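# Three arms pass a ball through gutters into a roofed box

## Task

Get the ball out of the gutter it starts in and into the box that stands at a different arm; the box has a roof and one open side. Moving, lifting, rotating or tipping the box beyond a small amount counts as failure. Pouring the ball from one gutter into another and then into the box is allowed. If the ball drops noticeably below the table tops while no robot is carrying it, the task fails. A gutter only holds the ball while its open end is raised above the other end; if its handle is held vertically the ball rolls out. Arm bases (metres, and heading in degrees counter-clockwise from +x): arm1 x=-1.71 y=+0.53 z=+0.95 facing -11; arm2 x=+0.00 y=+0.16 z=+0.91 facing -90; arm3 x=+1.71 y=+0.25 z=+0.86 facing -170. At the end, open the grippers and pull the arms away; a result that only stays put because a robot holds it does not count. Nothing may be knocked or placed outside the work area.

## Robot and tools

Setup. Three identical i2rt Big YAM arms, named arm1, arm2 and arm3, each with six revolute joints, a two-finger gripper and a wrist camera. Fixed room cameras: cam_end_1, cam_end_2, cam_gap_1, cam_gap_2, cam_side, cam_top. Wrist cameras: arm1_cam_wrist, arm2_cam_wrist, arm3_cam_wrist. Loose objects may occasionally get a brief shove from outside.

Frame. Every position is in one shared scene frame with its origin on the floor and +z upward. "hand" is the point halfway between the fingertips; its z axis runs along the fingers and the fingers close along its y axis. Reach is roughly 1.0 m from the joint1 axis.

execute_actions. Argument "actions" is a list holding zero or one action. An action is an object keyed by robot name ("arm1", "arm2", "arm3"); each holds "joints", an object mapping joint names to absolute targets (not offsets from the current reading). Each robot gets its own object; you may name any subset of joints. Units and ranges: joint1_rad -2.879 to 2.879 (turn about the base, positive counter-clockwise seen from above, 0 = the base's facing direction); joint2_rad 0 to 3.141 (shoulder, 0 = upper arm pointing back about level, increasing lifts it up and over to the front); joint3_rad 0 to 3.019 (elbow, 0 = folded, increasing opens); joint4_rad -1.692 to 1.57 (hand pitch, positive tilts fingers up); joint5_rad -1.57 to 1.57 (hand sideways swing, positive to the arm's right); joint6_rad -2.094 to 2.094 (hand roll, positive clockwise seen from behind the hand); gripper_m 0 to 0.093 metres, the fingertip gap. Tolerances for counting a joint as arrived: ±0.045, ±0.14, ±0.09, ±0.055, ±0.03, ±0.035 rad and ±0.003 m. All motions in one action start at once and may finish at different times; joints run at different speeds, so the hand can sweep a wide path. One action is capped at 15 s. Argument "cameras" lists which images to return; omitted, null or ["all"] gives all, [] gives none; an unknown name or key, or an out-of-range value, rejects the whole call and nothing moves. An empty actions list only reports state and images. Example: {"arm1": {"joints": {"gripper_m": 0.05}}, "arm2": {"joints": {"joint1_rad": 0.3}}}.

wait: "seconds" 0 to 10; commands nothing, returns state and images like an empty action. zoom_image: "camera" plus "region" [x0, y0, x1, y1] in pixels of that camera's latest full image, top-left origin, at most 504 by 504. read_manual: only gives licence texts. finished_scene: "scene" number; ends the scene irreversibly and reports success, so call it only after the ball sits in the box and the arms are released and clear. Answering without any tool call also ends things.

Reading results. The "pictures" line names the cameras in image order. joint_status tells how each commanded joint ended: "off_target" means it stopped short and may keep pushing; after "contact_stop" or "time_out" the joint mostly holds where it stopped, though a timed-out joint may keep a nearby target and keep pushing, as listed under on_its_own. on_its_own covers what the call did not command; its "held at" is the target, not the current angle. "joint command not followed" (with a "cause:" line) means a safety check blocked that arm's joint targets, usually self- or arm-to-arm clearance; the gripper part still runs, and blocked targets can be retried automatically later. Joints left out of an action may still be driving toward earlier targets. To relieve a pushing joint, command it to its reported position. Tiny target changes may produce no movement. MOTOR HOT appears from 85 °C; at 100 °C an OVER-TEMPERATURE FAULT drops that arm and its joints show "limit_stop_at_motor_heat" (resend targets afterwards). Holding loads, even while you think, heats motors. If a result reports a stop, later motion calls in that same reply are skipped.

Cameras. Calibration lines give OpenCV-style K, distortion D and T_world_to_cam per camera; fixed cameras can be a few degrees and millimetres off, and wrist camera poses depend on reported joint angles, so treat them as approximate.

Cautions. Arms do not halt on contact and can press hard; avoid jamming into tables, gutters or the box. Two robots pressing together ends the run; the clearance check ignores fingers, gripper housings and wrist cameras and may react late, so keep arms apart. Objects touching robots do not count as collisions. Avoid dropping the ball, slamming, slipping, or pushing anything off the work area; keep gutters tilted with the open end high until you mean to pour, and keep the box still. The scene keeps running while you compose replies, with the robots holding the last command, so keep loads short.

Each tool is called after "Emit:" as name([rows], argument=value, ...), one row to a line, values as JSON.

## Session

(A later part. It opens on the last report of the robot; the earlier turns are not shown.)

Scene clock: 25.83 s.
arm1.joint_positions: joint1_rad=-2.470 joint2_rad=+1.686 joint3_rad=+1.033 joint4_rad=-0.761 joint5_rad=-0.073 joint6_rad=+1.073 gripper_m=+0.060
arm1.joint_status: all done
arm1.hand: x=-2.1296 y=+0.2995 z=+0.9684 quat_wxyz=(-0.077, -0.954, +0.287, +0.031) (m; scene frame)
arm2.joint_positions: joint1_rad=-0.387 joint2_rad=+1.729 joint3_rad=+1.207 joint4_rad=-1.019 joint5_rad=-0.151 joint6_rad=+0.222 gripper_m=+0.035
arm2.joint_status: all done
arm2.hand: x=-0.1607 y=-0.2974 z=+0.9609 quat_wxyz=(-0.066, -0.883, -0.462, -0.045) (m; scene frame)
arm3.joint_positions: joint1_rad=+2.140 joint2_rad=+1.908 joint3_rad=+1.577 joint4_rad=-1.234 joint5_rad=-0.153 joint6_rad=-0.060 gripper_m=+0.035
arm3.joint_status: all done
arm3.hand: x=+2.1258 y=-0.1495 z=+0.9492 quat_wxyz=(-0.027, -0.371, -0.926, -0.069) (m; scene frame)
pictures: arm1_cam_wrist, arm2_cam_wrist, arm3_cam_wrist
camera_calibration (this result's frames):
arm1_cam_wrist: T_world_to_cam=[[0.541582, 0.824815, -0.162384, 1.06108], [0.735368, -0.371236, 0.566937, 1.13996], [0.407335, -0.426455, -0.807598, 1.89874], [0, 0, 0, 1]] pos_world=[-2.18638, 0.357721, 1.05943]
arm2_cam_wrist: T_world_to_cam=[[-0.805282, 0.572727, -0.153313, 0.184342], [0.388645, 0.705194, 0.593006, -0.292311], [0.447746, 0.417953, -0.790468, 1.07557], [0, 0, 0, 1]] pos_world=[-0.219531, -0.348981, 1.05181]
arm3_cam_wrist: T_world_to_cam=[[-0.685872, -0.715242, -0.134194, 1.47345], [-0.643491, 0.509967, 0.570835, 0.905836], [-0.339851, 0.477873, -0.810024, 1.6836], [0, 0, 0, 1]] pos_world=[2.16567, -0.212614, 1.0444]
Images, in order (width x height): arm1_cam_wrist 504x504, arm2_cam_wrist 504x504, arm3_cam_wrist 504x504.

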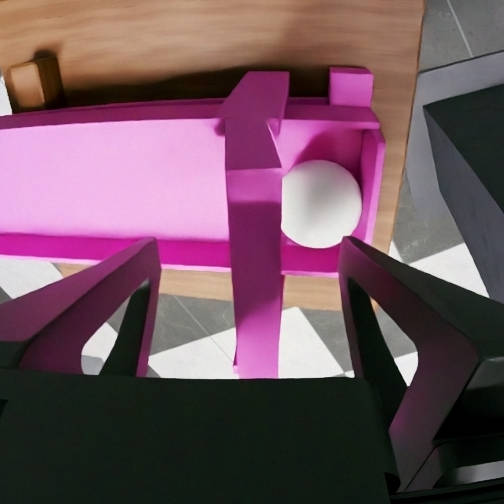

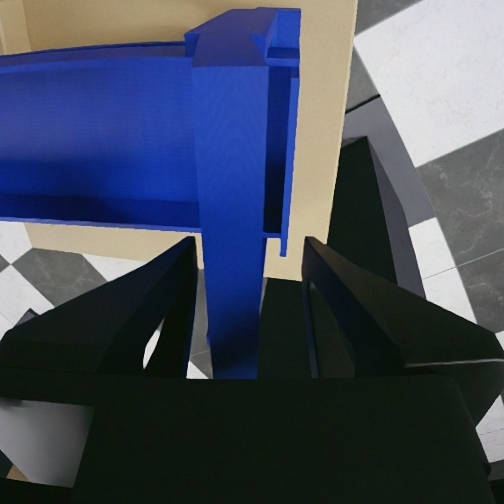

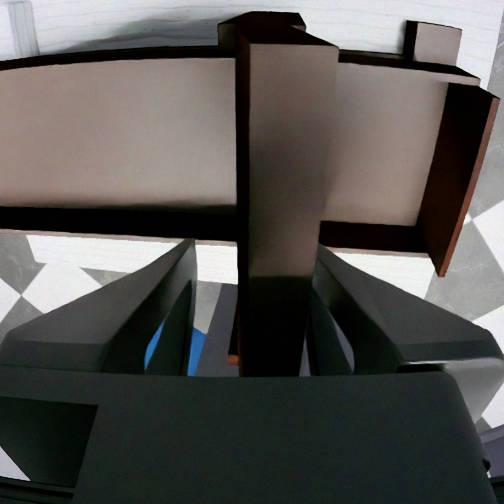

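Emit:
execute_actions([
  {"arm1":{"joints":{"joint1_rad":-2.445,"joint2_rad":1.72,"joint6_rad":1.10,"gripper_m":0.04}},"arm2":{"joints":{"joint1_rad":-0.368,"gripper_m":0}},"arm3":{"joints":{"joint1_rad":2.12,"gripper_m":0}}},
], cameras=["arm1_cam_wrist","arm2_cam_wrist","arm3_cam_wrist"])

Scene clock: 27.30 s.
arm1.joint_positions: joint1_rad=-2.451 joint2_rad=+1.715 joint3_rad=+1.033 joint4_rad=-0.760 joint5_rad=-0.073 joint6_rad=+1.092 gripper_m=+0.040
arm1.joint_status: all done
arm1.hand: x=-2.1226 y=+0.2932 z=+0.9555 quat_wxyz=(-0.068, -0.955, +0.288, +0.020) (m; scene frame)
arm2.joint_positions: joint1_rad=-0.380 joint2_rad=+1.725 joint3_rad=+1.207 joint4_rad=-1.018 joint5_rad=-0.163 joint6_rad=+0.223 gripper_m=+0.012
arm2.joint_status: gripper_m off_target (ended at +0.012, target +0.000); the others done
arm2.hand: x=-0.1561 y=-0.2997 z=+0.9635 quat_wxyz=(-0.072, -0.882, -0.464, -0.047) (m; scene frame)
arm3.joint_positions: joint1_rad=+2.126 joint2_rad=+1.904 joint3_rad=+1.577 joint4_rad=-1.234 joint5_rad=-0.163 joint6_rad=-0.061 gripper_m=+0.012
arm3.joint_status: gripper_m off_target (ended at +0.012, target +0.000); the others done
arm3.hand: x=+2.1217 y=-0.1540 z=+0.9517 quat_wxyz=(-0.032, -0.376, -0.923, -0.073) (m; scene frame)
pictures: arm1_cam_wrist, arm2_cam_wrist, arm3_cam_wrist
camera_calibration (this result's frames):
arm1_cam_wrist: T_world_to_cam=[[0.545268, 0.826758, -0.138395, 1.0447], [0.720285, -0.377645, 0.581871, 1.09537], [0.428802, -0.416959, -0.80142, 1.91963], [0, 0, 0, 1]] pos_world=[-2.18176, 0.350354, 1.04565]
arm2_cam_wrist: T_world_to_cam=[[-0.80728, 0.566437, -0.165677, 0.199438], [0.379375, 0.713113, 0.589528, -0.28979], [0.452077, 0.413061, -0.790574, 1.07588], [0, 0, 0, 1]] pos_world=[-0.215439, -0.35072, 1.05445]
arm3_cam_wrist: T_world_to_cam=[[-0.693147, -0.706202, -0.144311, 1.49421], [-0.643153, 0.51557, 0.566164, 0.90869], [-0.325424, 0.485249, -0.811562, 1.65828], [0, 0, 0, 1]] pos_world=[2.15978, -0.217961, 1.04696]
Images, in order (width x height): arm1_cam_wrist 504x504, arm2_cam_wrist 504x504, arm3_cam_wrist 504x504.

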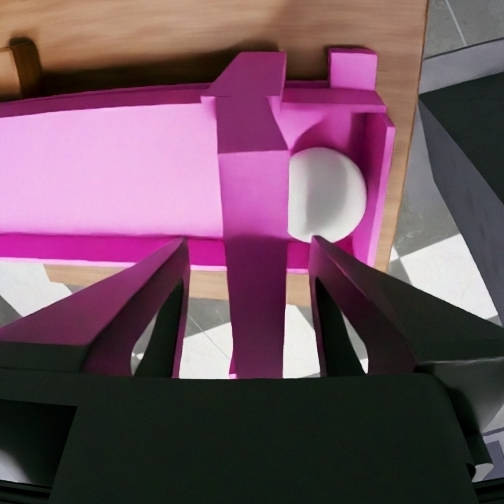

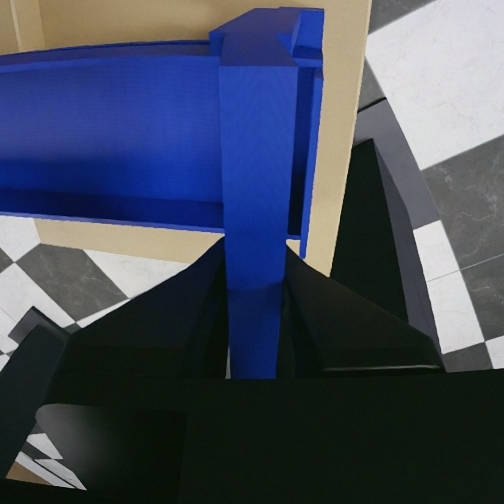

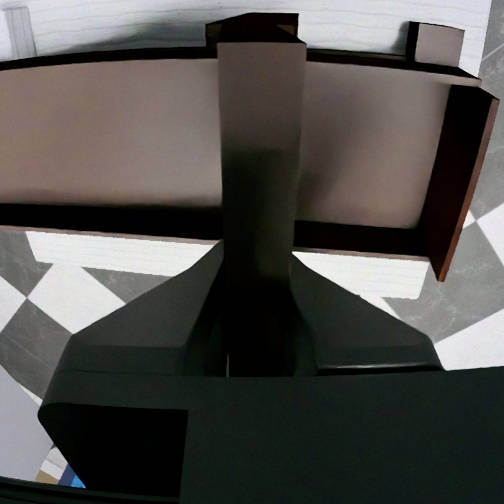

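Emit:
execute_actions([
  {"arm1":{"joints":{"gripper_m":0}},"arm2":{"joints":{"joint1_rad":-0.38,"joint2_rad":1.5,"joint4_rad":-1.15}},"arm3":{"joints":{"joint1_rad":2.126,"joint2_rad":1.7,"joint4_rad":-1.35}}},
], cameras=["arm1_cam_wrist"])

Emit:
execute_actions([
  {"arm1":{"joints":{"joint2_rad":1.55}},"arm2":{"joints":{"joint1_rad":-0.9,"joint2_rad":1.4,"joint4_rad":-1.0,"joint5_rad":0,"joint6_rad":1.571}},"arm3":{"joints":{"joint1_rad":1.5,"joint2_rad":1.5,"joint4_rad":-1.3,"joint5_rad":0,"joint6_rad":1.571}}},
], cameras=["arm1_cam_wrist","cam_side","cam_end_1","cam_end_2"])

Scene clock: 29.33 s.
arm1.joint_positions: joint1_rad=-2.450 joint2_rad=+1.707 joint3_rad=+1.033 joint4_rad=-0.755 joint5_rad=-0.075 joint6_rad=+1.089 gripper_m=+0.012
arm1.joint_status: gripper_m off_target (ended at +0.012, target +0.000)
arm1.hand: x=-2.1240 y=+0.2911 z=+0.9593 quat_wxyz=(-0.073, -0.955, +0.286, +0.024) (m; scene frame)
arm2.joint_positions: joint1_rad=-0.380 joint2_rad=+1.496 joint3_rad=+1.202 joint4_rad=-1.146 joint5_rad=-0.148 joint6_rad=+0.226 gripper_m=+0.011
arm2.joint_status: all done
arm2.hand: x=-0.1489 y=-0.2730 z=+1.0624 quat_wxyz=(-0.097, -0.880, -0.465, -0.006) (m; scene frame)
arm3.joint_positions: joint1_rad=+2.126 joint2_rad=+1.703 joint3_rad=+1.563 joint4_rad=-1.346 joint5_rad=-0.148 joint6_rad=-0.060 gripper_m=+0.012
arm3.joint_status: all done
arm3.hand: x=+2.0969 y=-0.1298 z=+1.0532 quat_wxyz=(-0.062, -0.374, -0.924, -0.050) (m; scene frame)
pictures: arm1_cam_wrist
camera_calibration (this result's frames):
arm1_cam_wrist: T_world_to_cam=[[0.540236, 0.827836, -0.151104, 1.0489], [0.728151, -0.369852, 0.577066, 1.11244], [0.42183, -0.421778, -0.802597, 1.91014], [0, 0, 0, 1]] pos_world=[-2.18243, 0.348779, 1.04962]
Images, in order (width x height): arm1_cam_wrist 504x504.

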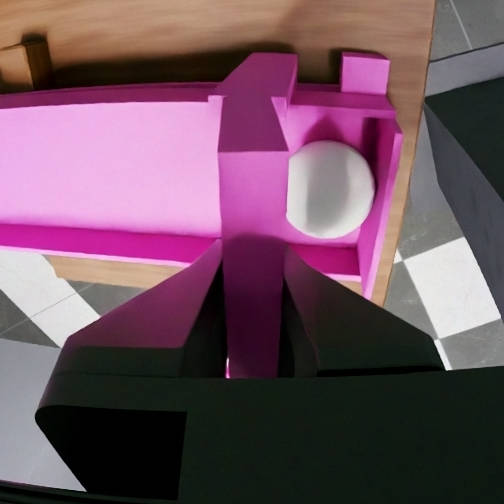

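Scene clock: 31.53 s.
arm1.joint_positions: joint1_rad=-2.450 joint2_rad=+1.555 joint3_rad=+1.024 joint4_rad=-0.755 joint5_rad=-0.071 joint6_rad=+1.092 gripper_m=+0.012
arm1.joint_status: all done
arm1.hand: x=-2.1318 y=+0.2872 z=+1.0254 quat_wxyz=(-0.122, -0.949, +0.282, +0.075) (m; scene frame)
arm2.joint_positions: joint1_rad=-0.906 joint2_rad=+1.426 joint3_rad=+1.202 joint4_rad=-1.012 joint5_rad=+0.002 joint6_rad=+1.558 gripper_m=+0.011
arm2.joint_status: all done
arm2.hand: x=-0.3862 y=-0.1385 z=+1.0983 quat_wxyz=(-0.143, -0.890, +0.427, +0.071) (m; scene frame)
arm3.joint_positions: joint1_rad=+1.494 joint2_rad=+1.507 joint3_rad=+1.561 joint4_rad=-1.308 joint5_rad=+0.002 joint6_rad=+1.561 gripper_m=+0.012
arm3.joint_status: all done
arm3.hand: x=+1.7722 y=-0.2694 z=+1.1556 quat_wxyz=(-0.153, -0.987, -0.056, +0.000) (m; scene frame)
pictures: arm1_cam_wrist, cam_end_1, cam_end_2, cam_side
camera_calibration (this result's frames):
arm1_cam_wrist: T_world_to_cam=[[0.515125, 0.81281, -0.272005, 1.14113], [0.796153, -0.336209, 0.503094, 1.28974], [0.317469, -0.475714, -0.820311, 1.77599], [0, 0, 0, 1]] pos_world=[-2.17848, 0.350963, 1.1184]
Images, in order (width x height): arm1_cam_wrist 504x504, cam_end_1 896x504, cam_end_2 896x504, cam_side 896x504.

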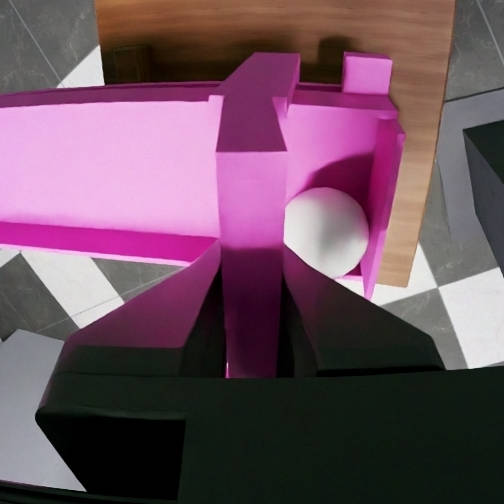

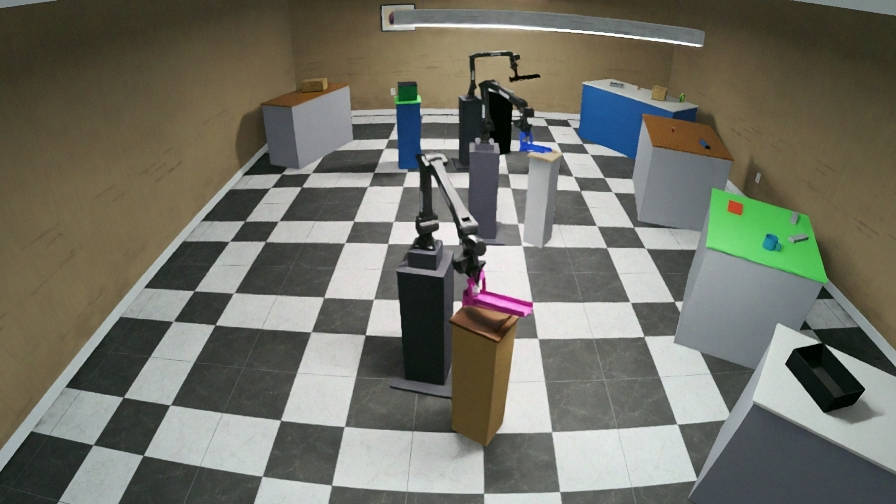

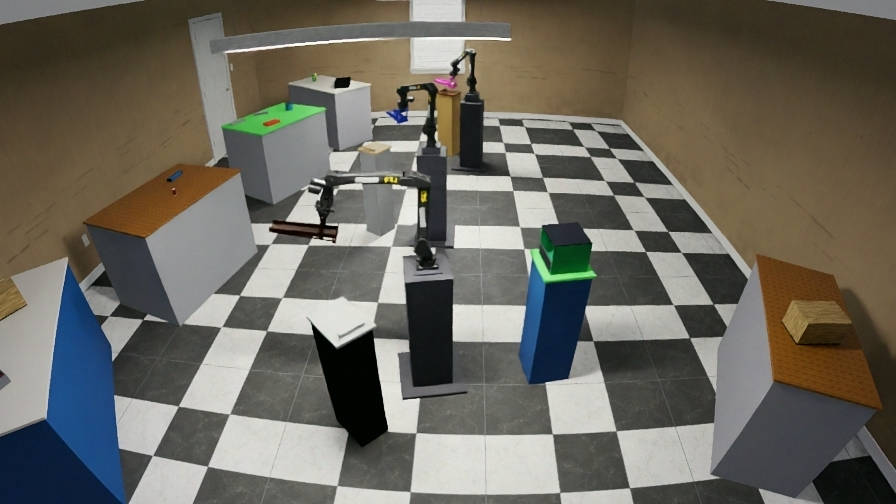

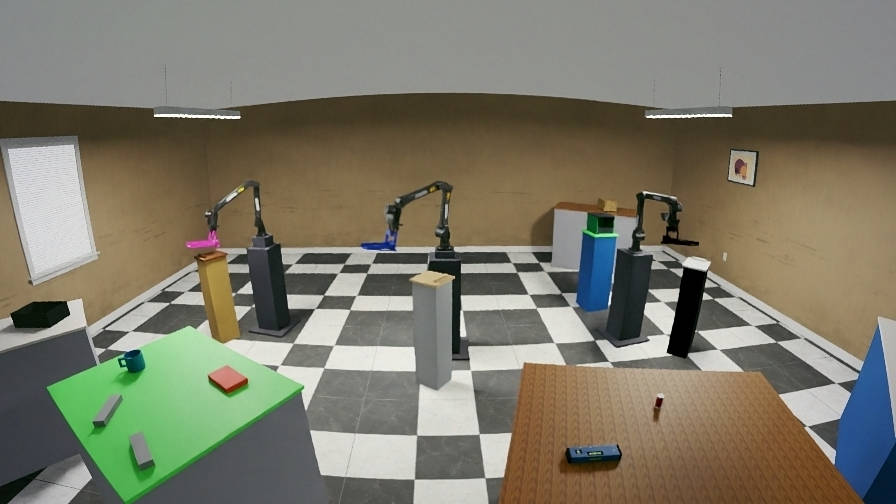

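Emit:
execute_actions([
  {"arm1":{"joints":{"joint2_rad":1.35,"joint4_rad":-0.7,"joint5_rad":0,"joint6_rad":1.571}},"arm2":{"joints":{"joint1_rad":-1.784,"joint2_rad":1.93,"joint3_rad":1.72,"joint4_rad":-0.96}},"arm3":{"joints":{"joint1_rad":-0.122}}},
], cameras=["arm1_cam_wrist"])

Emit:
execute_actions([
  {"arm1":{"joints":{"joint1_rad":-1.3}}},
], cameras=["arm1_cam_wrist","cam_side"])

Scene clock: 35.53 s.
arm1.joint_positions: joint1_rad=-2.450 joint2_rad=+1.361 joint3_rad=+1.022 joint4_rad=-0.718 joint5_rad=-0.003 joint6_rad=+1.562 gripper_m=+0.012
arm1.joint_status: all done
arm1.hand: x=-2.1448 y=+0.2927 z=+1.1180 quat_wxyz=(-0.215, -0.836, +0.488, +0.131) (m; scene frame)
arm2.joint_positions: joint1_rad=-1.785 joint2_rad=+1.948 joint3_rad=+1.640 joint4_rad=-0.960 joint5_rad=+0.000 joint6_rad=+1.561 gripper_m=+0.011
arm2.joint_status: all done
arm2.hand: x=-0.6479 y=+0.3037 z=+1.0085 quat_wxyz=(-0.087, -0.625, +0.767, +0.118) (m; scene frame)
arm3.joint_positions: joint1_rad=-0.129 joint2_rad=+1.522 joint3_rad=+1.561 joint4_rad=-1.306 joint5_rad=+0.002 joint6_rad=+1.564 gripper_m=+0.012
arm3.joint_status: all done
arm3.hand: x=+1.1932 y=+0.2256 z=+1.1609 quat_wxyz=(-0.110, -0.718, +0.677, +0.114) (m; scene frame)
pictures: arm1_cam_wrist
camera_calibration (this result's frames):
arm1_cam_wrist: T_world_to_cam=[[0.75869, 0.434174, -0.485678, 2.04064], [0.648924, -0.569302, 0.504771, 1.00594], [-0.0573391, -0.698132, -0.713669, 1.0007], [0, 0, 0, 1]] pos_world=[-2.14361, 0.385317, 1.19749]
Images, in order (width x height): arm1_cam_wrist 504x504.

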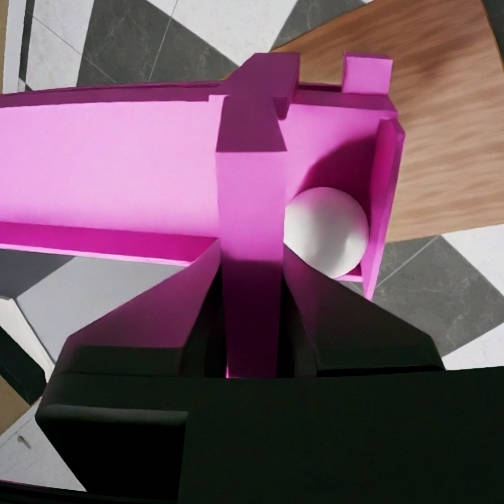

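Scene clock: 37.17 s.
arm1.joint_positions: joint1_rad=-1.296 joint2_rad=+1.362 joint3_rad=+1.022 joint4_rad=-0.717 joint5_rad=-0.003 joint6_rad=+1.565 gripper_m=+0.012
arm1.joint_status: all done
arm1.hand: x=-1.6730 y=+0.0400 z=+1.1161 quat_wxyz=(-0.250, -0.967, -0.044, -0.012) (m; scene frame)
arm2.joint_positions: joint1_rad=-1.785 joint2_rad=+1.948 joint3_rad=+1.640 joint4_rad=-0.960 joint5_rad=+0.000 joint6_rad=+1.561 gripper_m=+0.011
arm2.joint_status: not commanded
arm2.hand: x=-0.6479 y=+0.3037 z=+1.0085 quat_wxyz=(-0.087, -0.625, +0.767, +0.118) (m; scene frame)
arm3.joint_positions: joint1_rad=-0.129 joint2_rad=+1.522 joint3_rad=+1.561 joint4_rad=-1.306 joint5_rad=+0.002 joint6_rad=+1.564 gripper_m=+0.012
arm3.joint_status: not commanded
arm3.hand: x=+1.1932 y=+0.2256 z=+1.1609 quat_wxyz=(-0.110, -0.718, +0.677, +0.114) (m; scene frame)
pictures: arm1_cam_wrist, cam_side
camera_calibration (this result's frames):
arm1_cam_wrist: T_world_to_cam=[[-0.0829022, 0.871423, -0.483476, 0.363615], [0.779925, 0.358738, 0.512859, 0.729884], [0.620359, -0.334558, -0.709384, 1.96446], [0, 0, 0, 1]] pos_world=[-1.75778, 0.0785273, 1.19503]
Images, in order (width x height): arm1_cam_wrist 504x504, cam_side 896x504.

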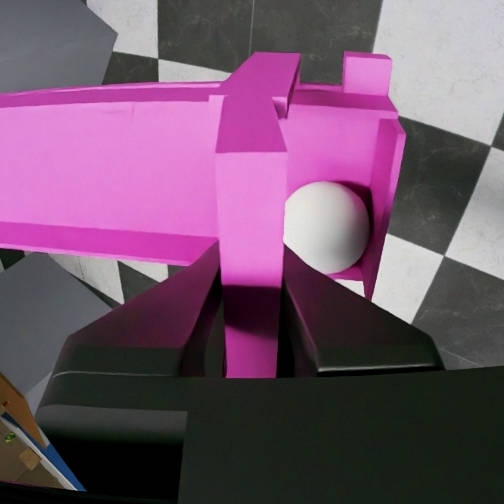

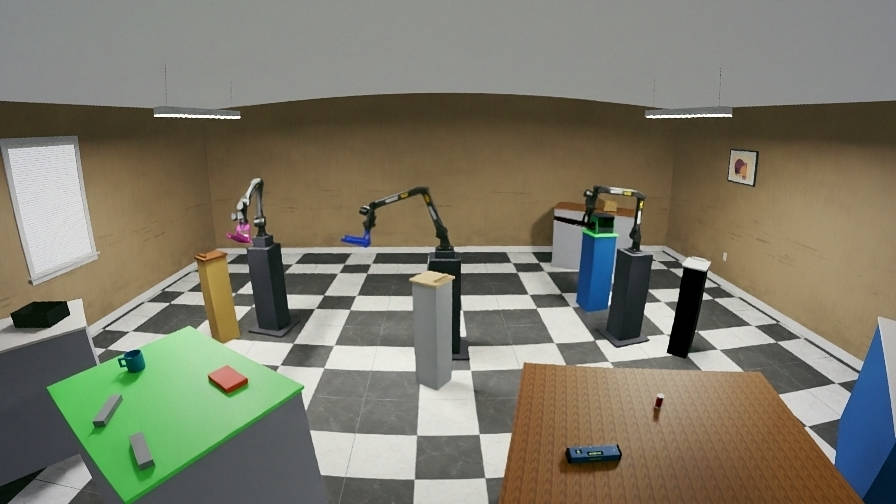

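Emit:
execute_actions([
  {"arm1":{"joints":{"joint1_rad":-0.025}},"arm2":{"joints":{"joint3_rad":1.79}}},
], cameras=["cam_gap_1","cam_side"])

Emit:
zoom_image(camera="cam_side", region=[270, 180, 410, 270])

Scene clock: 39.23 s.
arm1.joint_positions: joint1_rad=-0.021 joint2_rad=+1.363 joint3_rad=+1.022 joint4_rad=-0.716 joint5_rad=-0.002 joint6_rad=+1.565 gripper_m=+0.012
arm1.joint_status: all done
arm1.hand: x=-1.2346 y=+0.4266 z=+1.1189 quat_wxyz=(-0.195, -0.751, -0.610, -0.163) (m; scene frame)
arm2.joint_positions: joint1_rad=-1.785 joint2_rad=+1.948 joint3_rad=+1.721 joint4_rad=-0.961 joint5_rad=+0.000 joint6_rad=+1.561 gripper_m=+0.011
arm2.joint_status: all done
arm2.hand: x=-0.6742 y=+0.3090 z=+1.0446 quat_wxyz=(-0.111, -0.621, +0.761, +0.149) (m; scene frame)
arm3.joint_positions: joint1_rad=-0.129 joint2_rad=+1.522 joint3_rad=+1.561 joint4_rad=-1.306 joint5_rad=+0.002 joint6_rad=+1.564 gripper_m=+0.012
arm3.joint_status: not commanded
arm3.hand: x=+1.1932 y=+0.2256 z=+1.1609 quat_wxyz=(-0.110, -0.718, +0.677, +0.114) (m; scene frame)
pictures: cam_gap_1, cam_side
Images, in order (width x height): cam_gap_1 896x504, cam_side 896x504.

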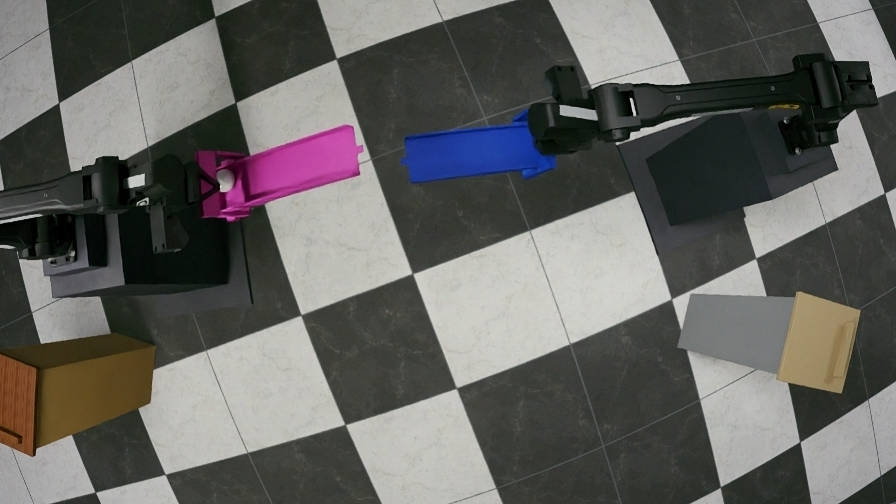

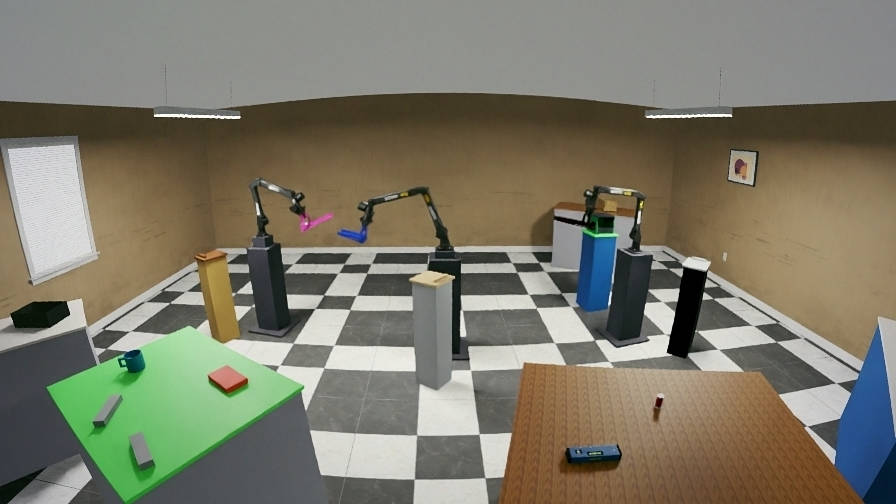

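Region (270, 180, 410, 270) of cam_side's 896x504 image, scaled by 3.600, with more detail than that image has; it fills the top 324 rows of this view, and the rest is white.

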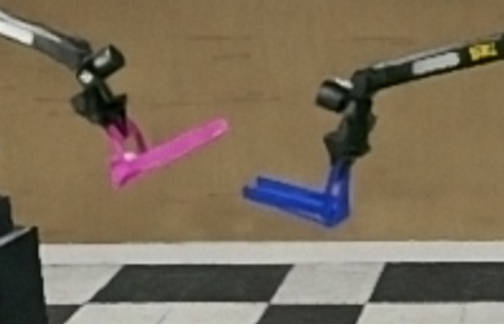

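Emit:
execute_actions([
  {"arm1":{"joints":{"joint2_rad":1.7,"joint3_rad":1.58}},"arm2":{"joints":{"joint2_rad":2.14,"joint3_rad":1.96,"joint4_rad":-0.99}}},
], cameras=[])

Emit:
execute_actions([
  {"arm1":{"joints":{"joint2_rad":2.03,"joint3_rad":2.01,"joint4_rad":-1.13}}},
], cameras=["cam_gap_1","cam_side"])

Emit:
zoom_image(camera="cam_side", region=[290, 190, 390, 265])

Scene clock: 44.40 s.
arm1.joint_positions: joint1_rad=-0.021 joint2_rad=+1.719 joint3_rad=+1.512 joint4_rad=-0.716 joint5_rad=-0.002 joint6_rad=+1.565 gripper_m=+0.012
arm1.joint_status: all done
arm1.hand: x=-1.0627 y=+0.3895 z=+1.1657 quat_wxyz=(-0.244, -0.736, -0.598, -0.203) (m; scene frame)
arm2.joint_positions: joint1_rad=-1.785 joint2_rad=+2.154 joint3_rad=+1.894 joint4_rad=-0.993 joint5_rad=+0.000 joint6_rad=+1.561 gripper_m=+0.011
arm2.joint_status: all done
arm2.hand: x=-0.7172 y=+0.3191 z=+0.9780 quat_wxyz=(-0.092, -0.625, +0.766, +0.124) (m; scene frame)
arm3.joint_positions: joint1_rad=-0.129 joint2_rad=+1.522 joint3_rad=+1.561 joint4_rad=-1.306 joint5_rad=+0.002 joint6_rad=+1.564 gripper_m=+0.012
arm3.joint_status: not commanded
arm3.hand: x=+1.1932 y=+0.2256 z=+1.1609 quat_wxyz=(-0.110, -0.718, +0.677, +0.114) (m; scene frame)
pictures: none
No camera images: the call's "cameras" was empty. Leave "cameras" out to get every camera's image.

Scene clock: 45.73 s.
arm1.joint_positions: joint1_rad=-0.021 joint2_rad=+1.976 joint3_rad=+1.932 joint4_rad=-1.174 joint5_rad=-0.002 joint6_rad=+1.565 gripper_m=+0.012
arm1.joint_status: all done
arm1.hand: x=-1.0302 y=+0.3827 z=+1.1496 quat_wxyz=(-0.134, -0.764, -0.621, -0.113) (m; scene frame)
arm2.joint_positions: joint1_rad=-1.785 joint2_rad=+2.174 joint3_rad=+1.891 joint4_rad=-1.027 joint5_rad=+0.000 joint6_rad=+1.561 gripper_m=+0.011
arm2.joint_status: not commanded
arm2.hand: x=-0.7069 y=+0.3170 z=+0.9606 quat_wxyz=(-0.074, -0.627, +0.769, +0.102) (m; scene frame)
arm3.joint_positions: joint1_rad=-0.129 joint2_rad=+1.522 joint3_rad=+1.561 joint4_rad=-1.306 joint5_rad=+0.002 joint6_rad=+1.564 gripper_m=+0.012
arm3.joint_status: not commanded
arm3.hand: x=+1.1932 y=+0.2256 z=+1.1609 quat_wxyz=(-0.110, -0.718, +0.677, +0.114) (m; scene frame)
pictures: cam_gap_1, cam_side
Images, in order (width x height): cam_gap_1 896x504, cam_side 896x504.

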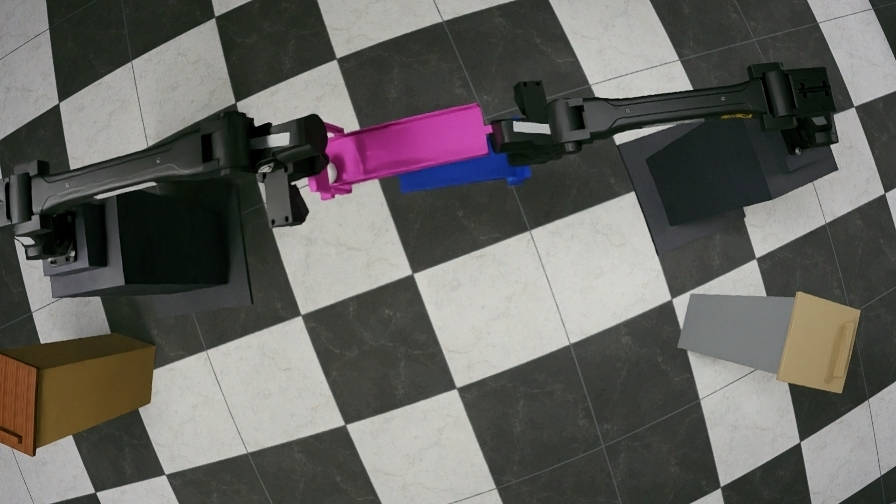

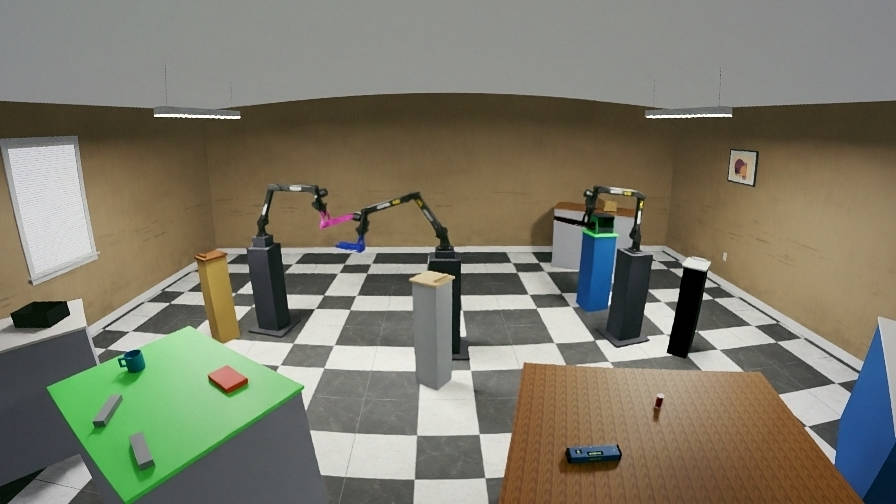

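Region (290, 190, 390, 265) of cam_side's 896x504 image, scaled by 5.040, with more detail than that image has; it fills the top 378 rows of this view, and the rest is white.

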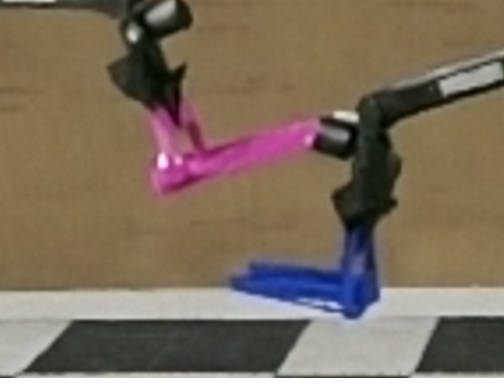

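Emit:
execute_actions([
  {"arm1":{"joints":{"joint2_rad":1.85,"joint3_rad":1.85,"joint4_rad":-1.25}}},
], cameras=[])

Emit:
execute_actions([
  {"arm1":{"joints":{"joint2_rad":1.9,"joint3_rad":1.73,"joint4_rad":-1.12}},"arm2":{"joints":{"joint2_rad":2.12,"joint4_rad":-0.96}}},
], cameras=["cam_gap_1","cam_side"])

Emit:
zoom_image(camera="cam_side", region=[290, 190, 390, 265])

Scene clock: 48.00 s.
arm1.joint_positions: joint1_rad=-0.021 joint2_rad=+1.873 joint3_rad=+1.831 joint4_rad=-1.256 joint5_rad=-0.002 joint6_rad=+1.565 gripper_m=+0.012
arm1.joint_status: all done
arm1.hand: x=-1.0821 y=+0.3936 z=+1.1643 quat_wxyz=(-0.102, -0.769, -0.625, -0.088) (m; scene frame)
arm2.joint_positions: joint1_rad=-1.785 joint2_rad=+2.174 joint3_rad=+1.891 joint4_rad=-1.006 joint5_rad=+0.000 joint6_rad=+1.561 gripper_m=+0.011
arm2.joint_status: not commanded
arm2.hand: x=-0.7118 y=+0.3181 z=+0.9620 quat_wxyz=(-0.081, -0.626, +0.768, +0.110) (m; scene frame)
arm3.joint_positions: joint1_rad=-0.129 joint2_rad=+1.522 joint3_rad=+1.561 joint4_rad=-1.306 joint5_rad=+0.002 joint6_rad=+1.564 gripper_m=+0.012
arm3.joint_status: not commanded
arm3.hand: x=+1.1932 y=+0.2256 z=+1.1609 quat_wxyz=(-0.110, -0.718, +0.677, +0.114) (m; scene frame)
pictures: none
No camera images: the call's "cameras" was empty. Leave "cameras" out to get every camera's image.

Scene clock: 49.00 s.
arm1.joint_positions: joint1_rad=-0.021 joint2_rad=+1.931 joint3_rad=+1.711 joint4_rad=-1.137 joint5_rad=-0.002 joint6_rad=+1.565 gripper_m=+0.012
arm1.joint_status: all done
arm1.hand: x=-1.0854 y=+0.3950 z=+1.0821 quat_wxyz=(-0.079, -0.772, -0.627, -0.070) (m; scene frame)
arm2.joint_positions: joint1_rad=-1.785 joint2_rad=+2.174 joint3_rad=+1.891 joint4_rad=-0.977 joint5_rad=+0.000 joint6_rad=+1.561 gripper_m=+0.011
arm2.joint_status: all done
arm2.hand: x=-0.7184 y=+0.3195 z=+0.9639 quat_wxyz=(-0.089, -0.625, +0.766, +0.121) (m; scene frame)
arm3.joint_positions: joint1_rad=-0.129 joint2_rad=+1.522 joint3_rad=+1.561 joint4_rad=-1.306 joint5_rad=+0.002 joint6_rad=+1.564 gripper_m=+0.012
arm3.joint_status: not commanded
arm3.hand: x=+1.1932 y=+0.2256 z=+1.1609 quat_wxyz=(-0.110, -0.718, +0.677, +0.114) (m; scene frame)
pictures: cam_gap_1, cam_side
Images, in order (width x height): cam_gap_1 896x504, cam_side 896x504.

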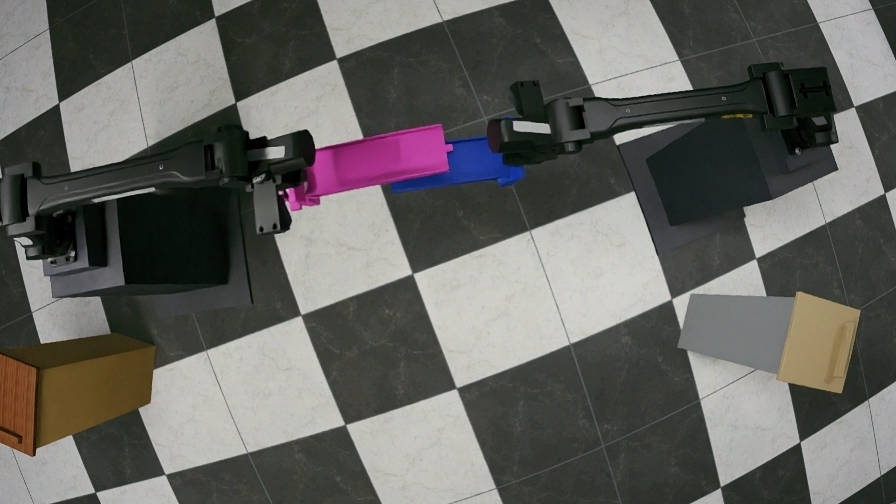

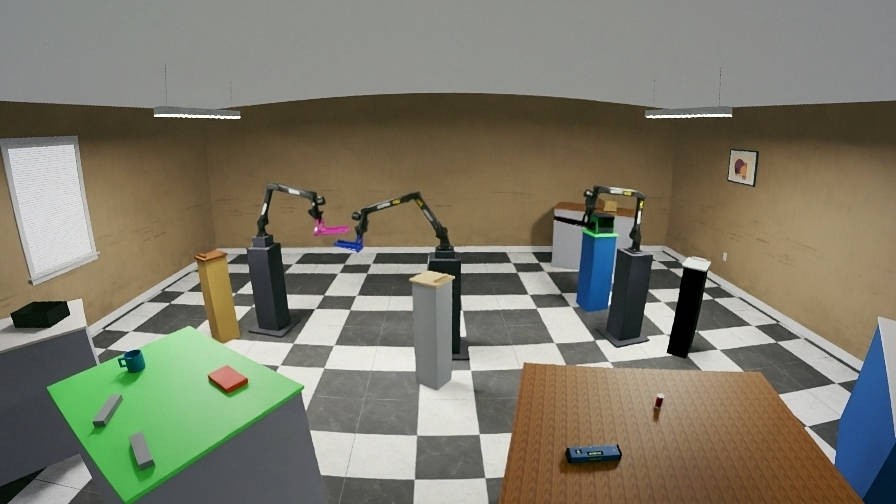

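Region (290, 190, 390, 265) of cam_side's 896x504 image, scaled by 5.040, with more detail than that image has; it fills the top 378 rows of this view, and the rest is white.

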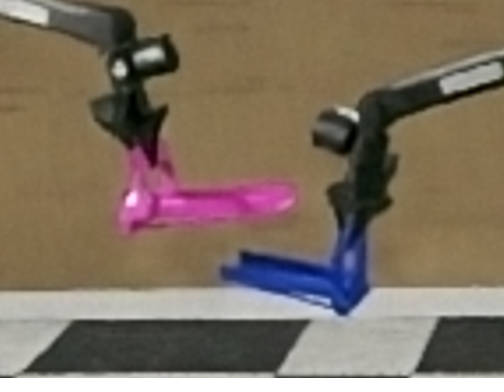

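Emit:
execute_actions([
  {"arm1":{"joints":{"joint4_rad":-1.19,"joint6_rad":1.62}}},
], cameras=["cam_gap_1","cam_side","arm2_cam_wrist"])

Emit:
zoom_image(camera="cam_gap_1", region=[270, 90, 550, 240])

Emit:
zoom_image(camera="cam_side", region=[290, 190, 390, 265])

Scene clock: 50.80 s.
arm1.joint_positions: joint1_rad=-0.021 joint2_rad=+1.931 joint3_rad=+1.711 joint4_rad=-1.188 joint5_rad=-0.002 joint6_rad=+1.612 gripper_m=+0.012
arm1.joint_status: all done
arm1.hand: x=-1.0974 y=+0.3975 z=+1.0798 quat_wxyz=(-0.058, -0.788, -0.611, -0.055) (m; scene frame)
arm2.joint_positions: joint1_rad=-1.785 joint2_rad=+2.174 joint3_rad=+1.891 joint4_rad=-0.977 joint5_rad=+0.000 joint6_rad=+1.561 gripper_m=+0.011
arm2.joint_status: not commanded
arm2.hand: x=-0.7184 y=+0.3195 z=+0.9639 quat_wxyz=(-0.089, -0.625, +0.766, +0.121) (m; scene frame)
arm3.joint_positions: joint1_rad=-0.129 joint2_rad=+1.522 joint3_rad=+1.561 joint4_rad=-1.306 joint5_rad=+0.002 joint6_rad=+1.564 gripper_m=+0.012
arm3.joint_status: not commanded
arm3.hand: x=+1.1932 y=+0.2256 z=+1.1609 quat_wxyz=(-0.110, -0.718, +0.677, +0.114) (m; scene frame)
pictures: arm2_cam_wrist, cam_gap_1, cam_side
camera_calibration (this result's frames):
arm2_cam_wrist: T_world_to_cam=[[0.935195, -0.198767, -0.29309, 1.01392], [-0.00574694, -0.836038, 0.548642, -0.260559], [-0.354086, -0.511403, -0.783001, 0.783602], [0, 0, 0, 1]] pos_world=[-0.672244, 0.384432, 1.05368]
Images, in order (width x height): arm2_cam_wrist 504x504, cam_gap_1 896x504, cam_side 896x504.

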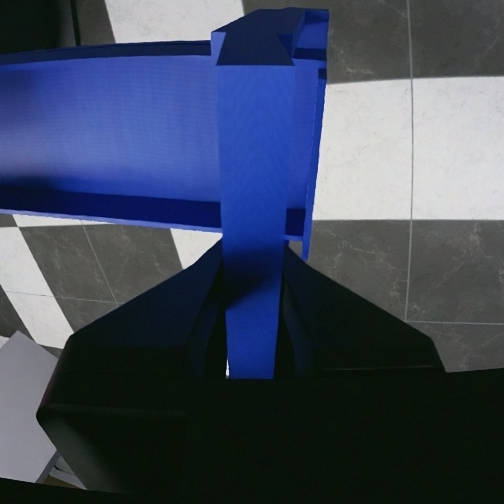

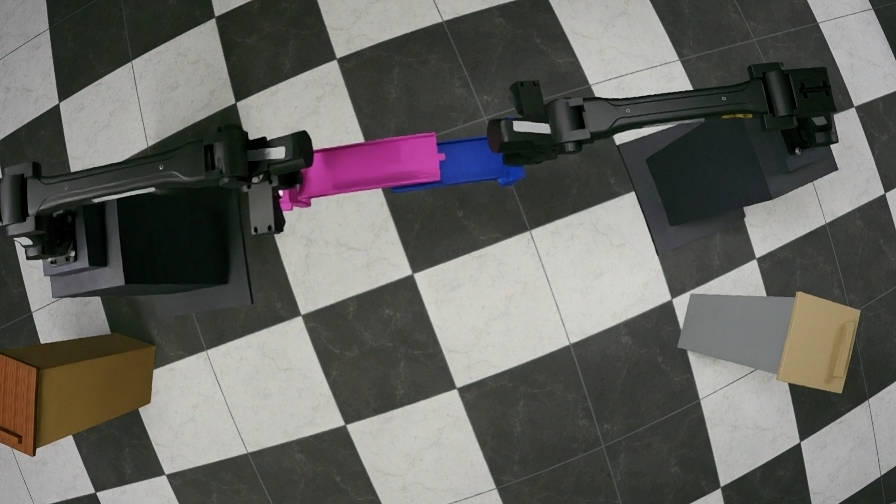

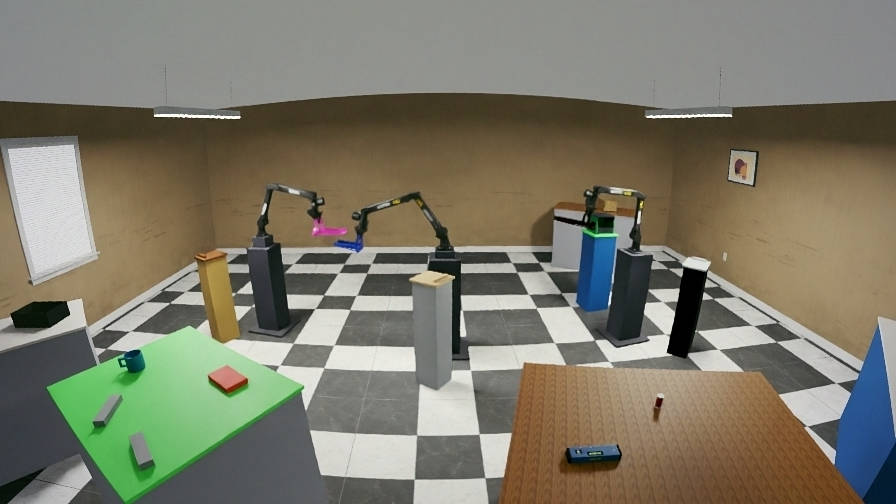

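Region (270, 90, 550, 240) of cam_gap_1's 896x504 image, scaled by 1.800, with more detail than that image has; it fills the top 270 rows of this view, and the rest is white.

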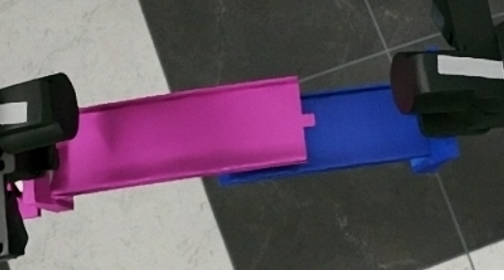

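Region (290, 190, 390, 265) of cam_side's 896x504 image, scaled by 5.040, with more detail than that image has; it fills the top 378 rows of this view, and the rest is white.

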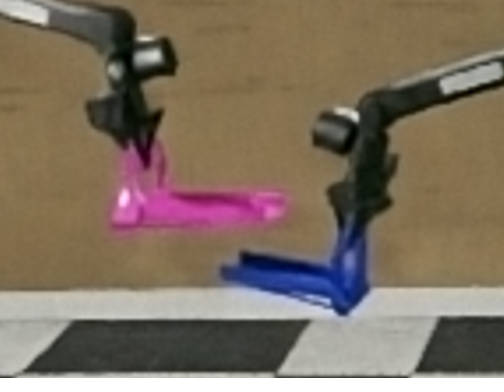

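Emit:
execute_actions([
  {"arm1":{"joints":{"joint2_rad":1.945,"joint4_rad":-1.23}}},
], cameras=["cam_gap_1","cam_side","arm1_cam_wrist"])

Emit:
zoom_image(camera="cam_side", region=[290, 190, 390, 265])

Scene clock: 52.10 s.
arm1.joint_positions: joint1_rad=-0.021 joint2_rad=+1.956 joint3_rad=+1.711 joint4_rad=-1.226 joint5_rad=-0.002 joint6_rad=+1.612 gripper_m=+0.012
arm1.joint_status: all done
arm1.hand: x=-1.1067 y=+0.3996 z=+1.0636 quat_wxyz=(-0.034, -0.789, -0.612, -0.035) (m; scene frame)
arm2.joint_positions: joint1_rad=-1.785 joint2_rad=+2.174 joint3_rad=+1.891 joint4_rad=-0.977 joint5_rad=+0.000 joint6_rad=+1.561 gripper_m=+0.011
arm2.joint_status: not commanded
arm2.hand: x=-0.7184 y=+0.3195 z=+0.9639 quat_wxyz=(-0.089, -0.625, +0.766, +0.121) (m; scene frame)
arm3.joint_positions: joint1_rad=-0.129 joint2_rad=+1.522 joint3_rad=+1.561 joint4_rad=-1.306 joint5_rad=+0.002 joint6_rad=+1.564 gripper_m=+0.012
arm3.joint_status: not commanded
arm3.hand: x=+1.1932 y=+0.2256 z=+1.1609 quat_wxyz=(-0.110, -0.718, +0.677, +0.114) (m; scene frame)
pictures: arm1_cam_wrist, cam_gap_1, cam_side
camera_calibration (this result's frames):
arm1_cam_wrist: T_world_to_cam=[[-0.964631, 0.245935, -0.0948884, -1.06739], [0.14315, 0.790986, 0.594852, -0.778583], [0.22135, 0.560229, -0.798215, 0.991475], [0, 0, 0, 1]] pos_world=[-1.13765, 0.322905, 1.15327]
Images, in order (width x height): arm1_cam_wrist 504x504, cam_gap_1 896x504, cam_side 896x504.

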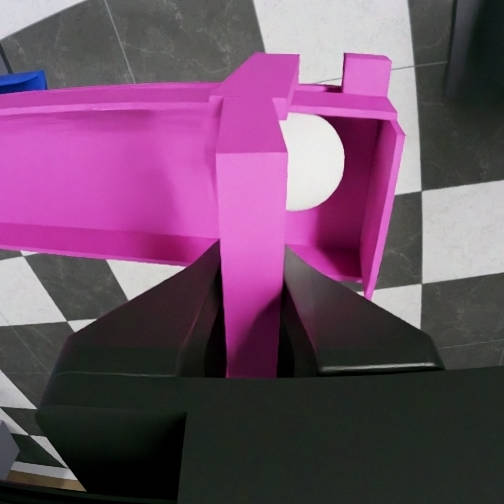

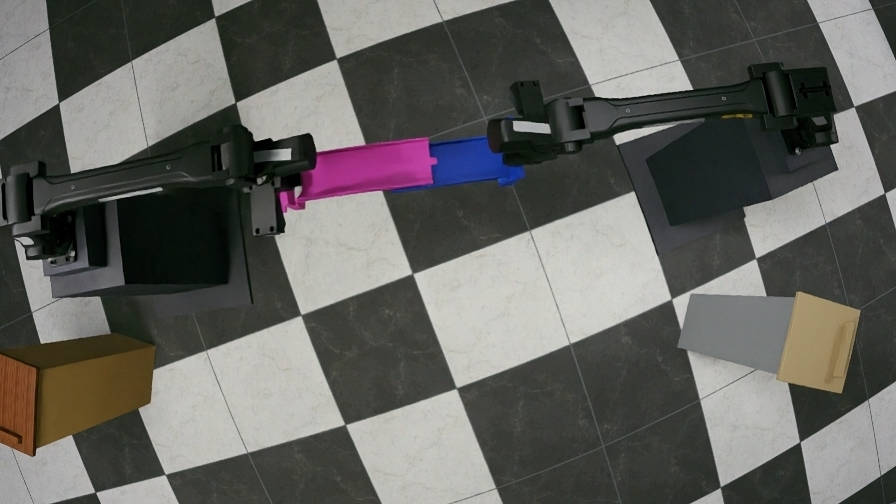

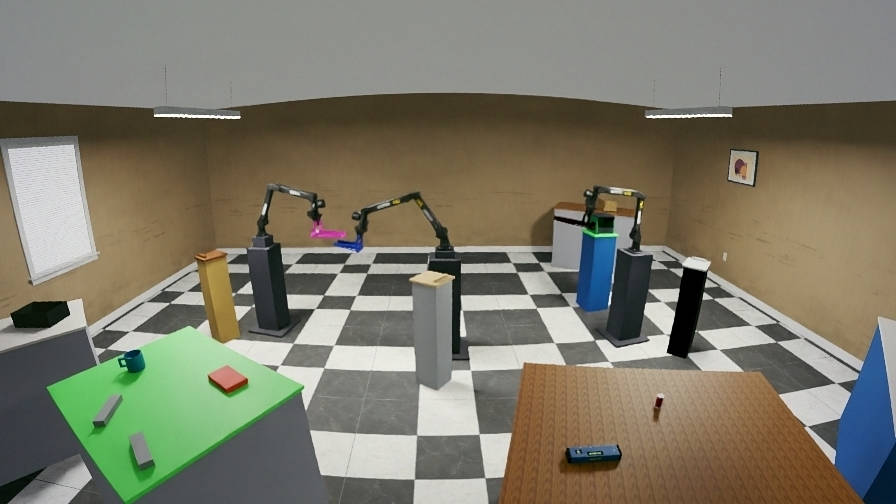

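Region (290, 190, 390, 265) of cam_side's 896x504 image, scaled by 5.040, with more detail than that image has; it fills the top 378 rows of this view, and the rest is white.

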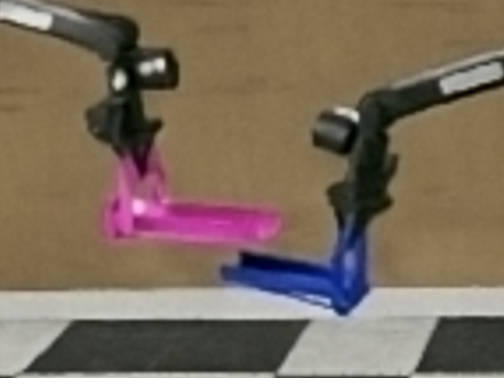

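The ball has started to roll; adding a little more tilt.

Emit:
execute_actions([
  {"arm1":{"joints":{"joint4_rad":-1.275}}},
], cameras=["cam_gap_1","arm2_cam_wrist"])

Scene clock: 53.00 s.
arm1.joint_positions: joint1_rad=-0.021 joint2_rad=+1.956 joint3_rad=+1.711 joint4_rad=-1.271 joint5_rad=-0.002 joint6_rad=+1.612 gripper_m=+0.012
arm1.joint_status: all done
arm1.hand: x=-1.1176 y=+0.4020 z=+1.0627 quat_wxyz=(-0.017, -0.790, -0.613, -0.020) (m; scene frame)
arm2.joint_positions: joint1_rad=-1.785 joint2_rad=+2.174 joint3_rad=+1.891 joint4_rad=-0.977 joint5_rad=+0.000 joint6_rad=+1.561 gripper_m=+0.011
arm2.joint_status: not commanded
arm2.hand: x=-0.7184 y=+0.3195 z=+0.9639 quat_wxyz=(-0.089, -0.625, +0.766, +0.121) (m; scene frame)
arm3.joint_positions: joint1_rad=-0.129 joint2_rad=+1.522 joint3_rad=+1.561 joint4_rad=-1.306 joint5_rad=+0.002 joint6_rad=+1.564 gripper_m=+0.012
arm3.joint_status: not commanded
arm3.hand: x=+1.1932 y=+0.2256 z=+1.1609 quat_wxyz=(-0.110, -0.718, +0.677, +0.114) (m; scene frame)
pictures: arm2_cam_wrist, cam_gap_1
camera_calibration (this result's frames):
arm2_cam_wrist: T_world_to_cam=[[0.935195, -0.198767, -0.29309, 1.01392], [-0.00574694, -0.836038, 0.548642, -0.260559], [-0.354086, -0.511403, -0.783001, 0.783602], [0, 0, 0, 1]] pos_world=[-0.672244, 0.384432, 1.05368]
Images, in order (width x height): arm2_cam_wrist 504x504, cam_gap_1 896x504.

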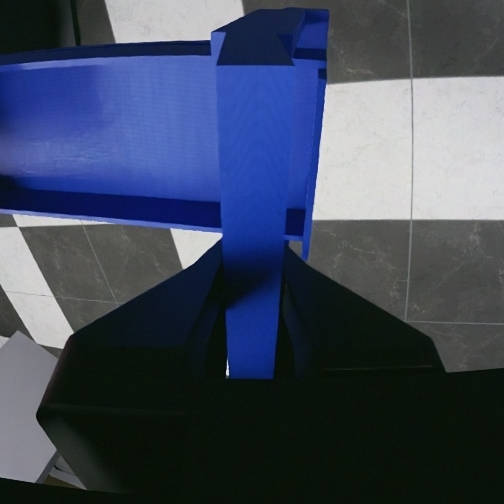

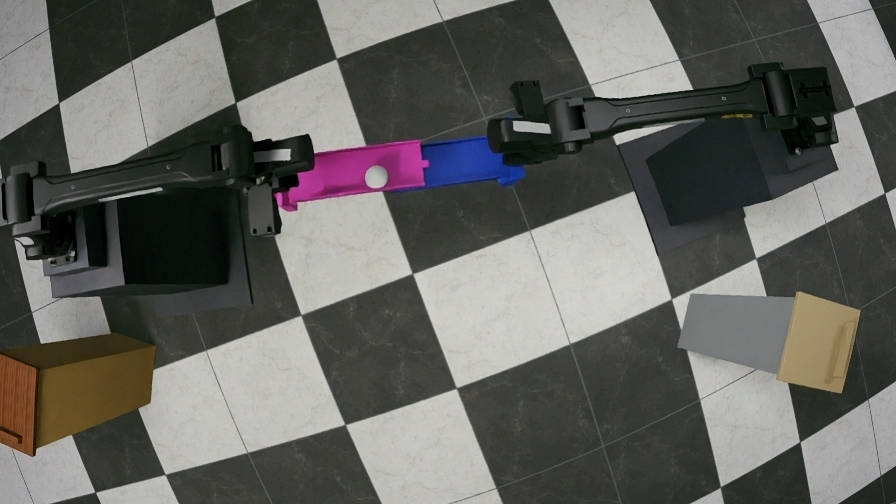

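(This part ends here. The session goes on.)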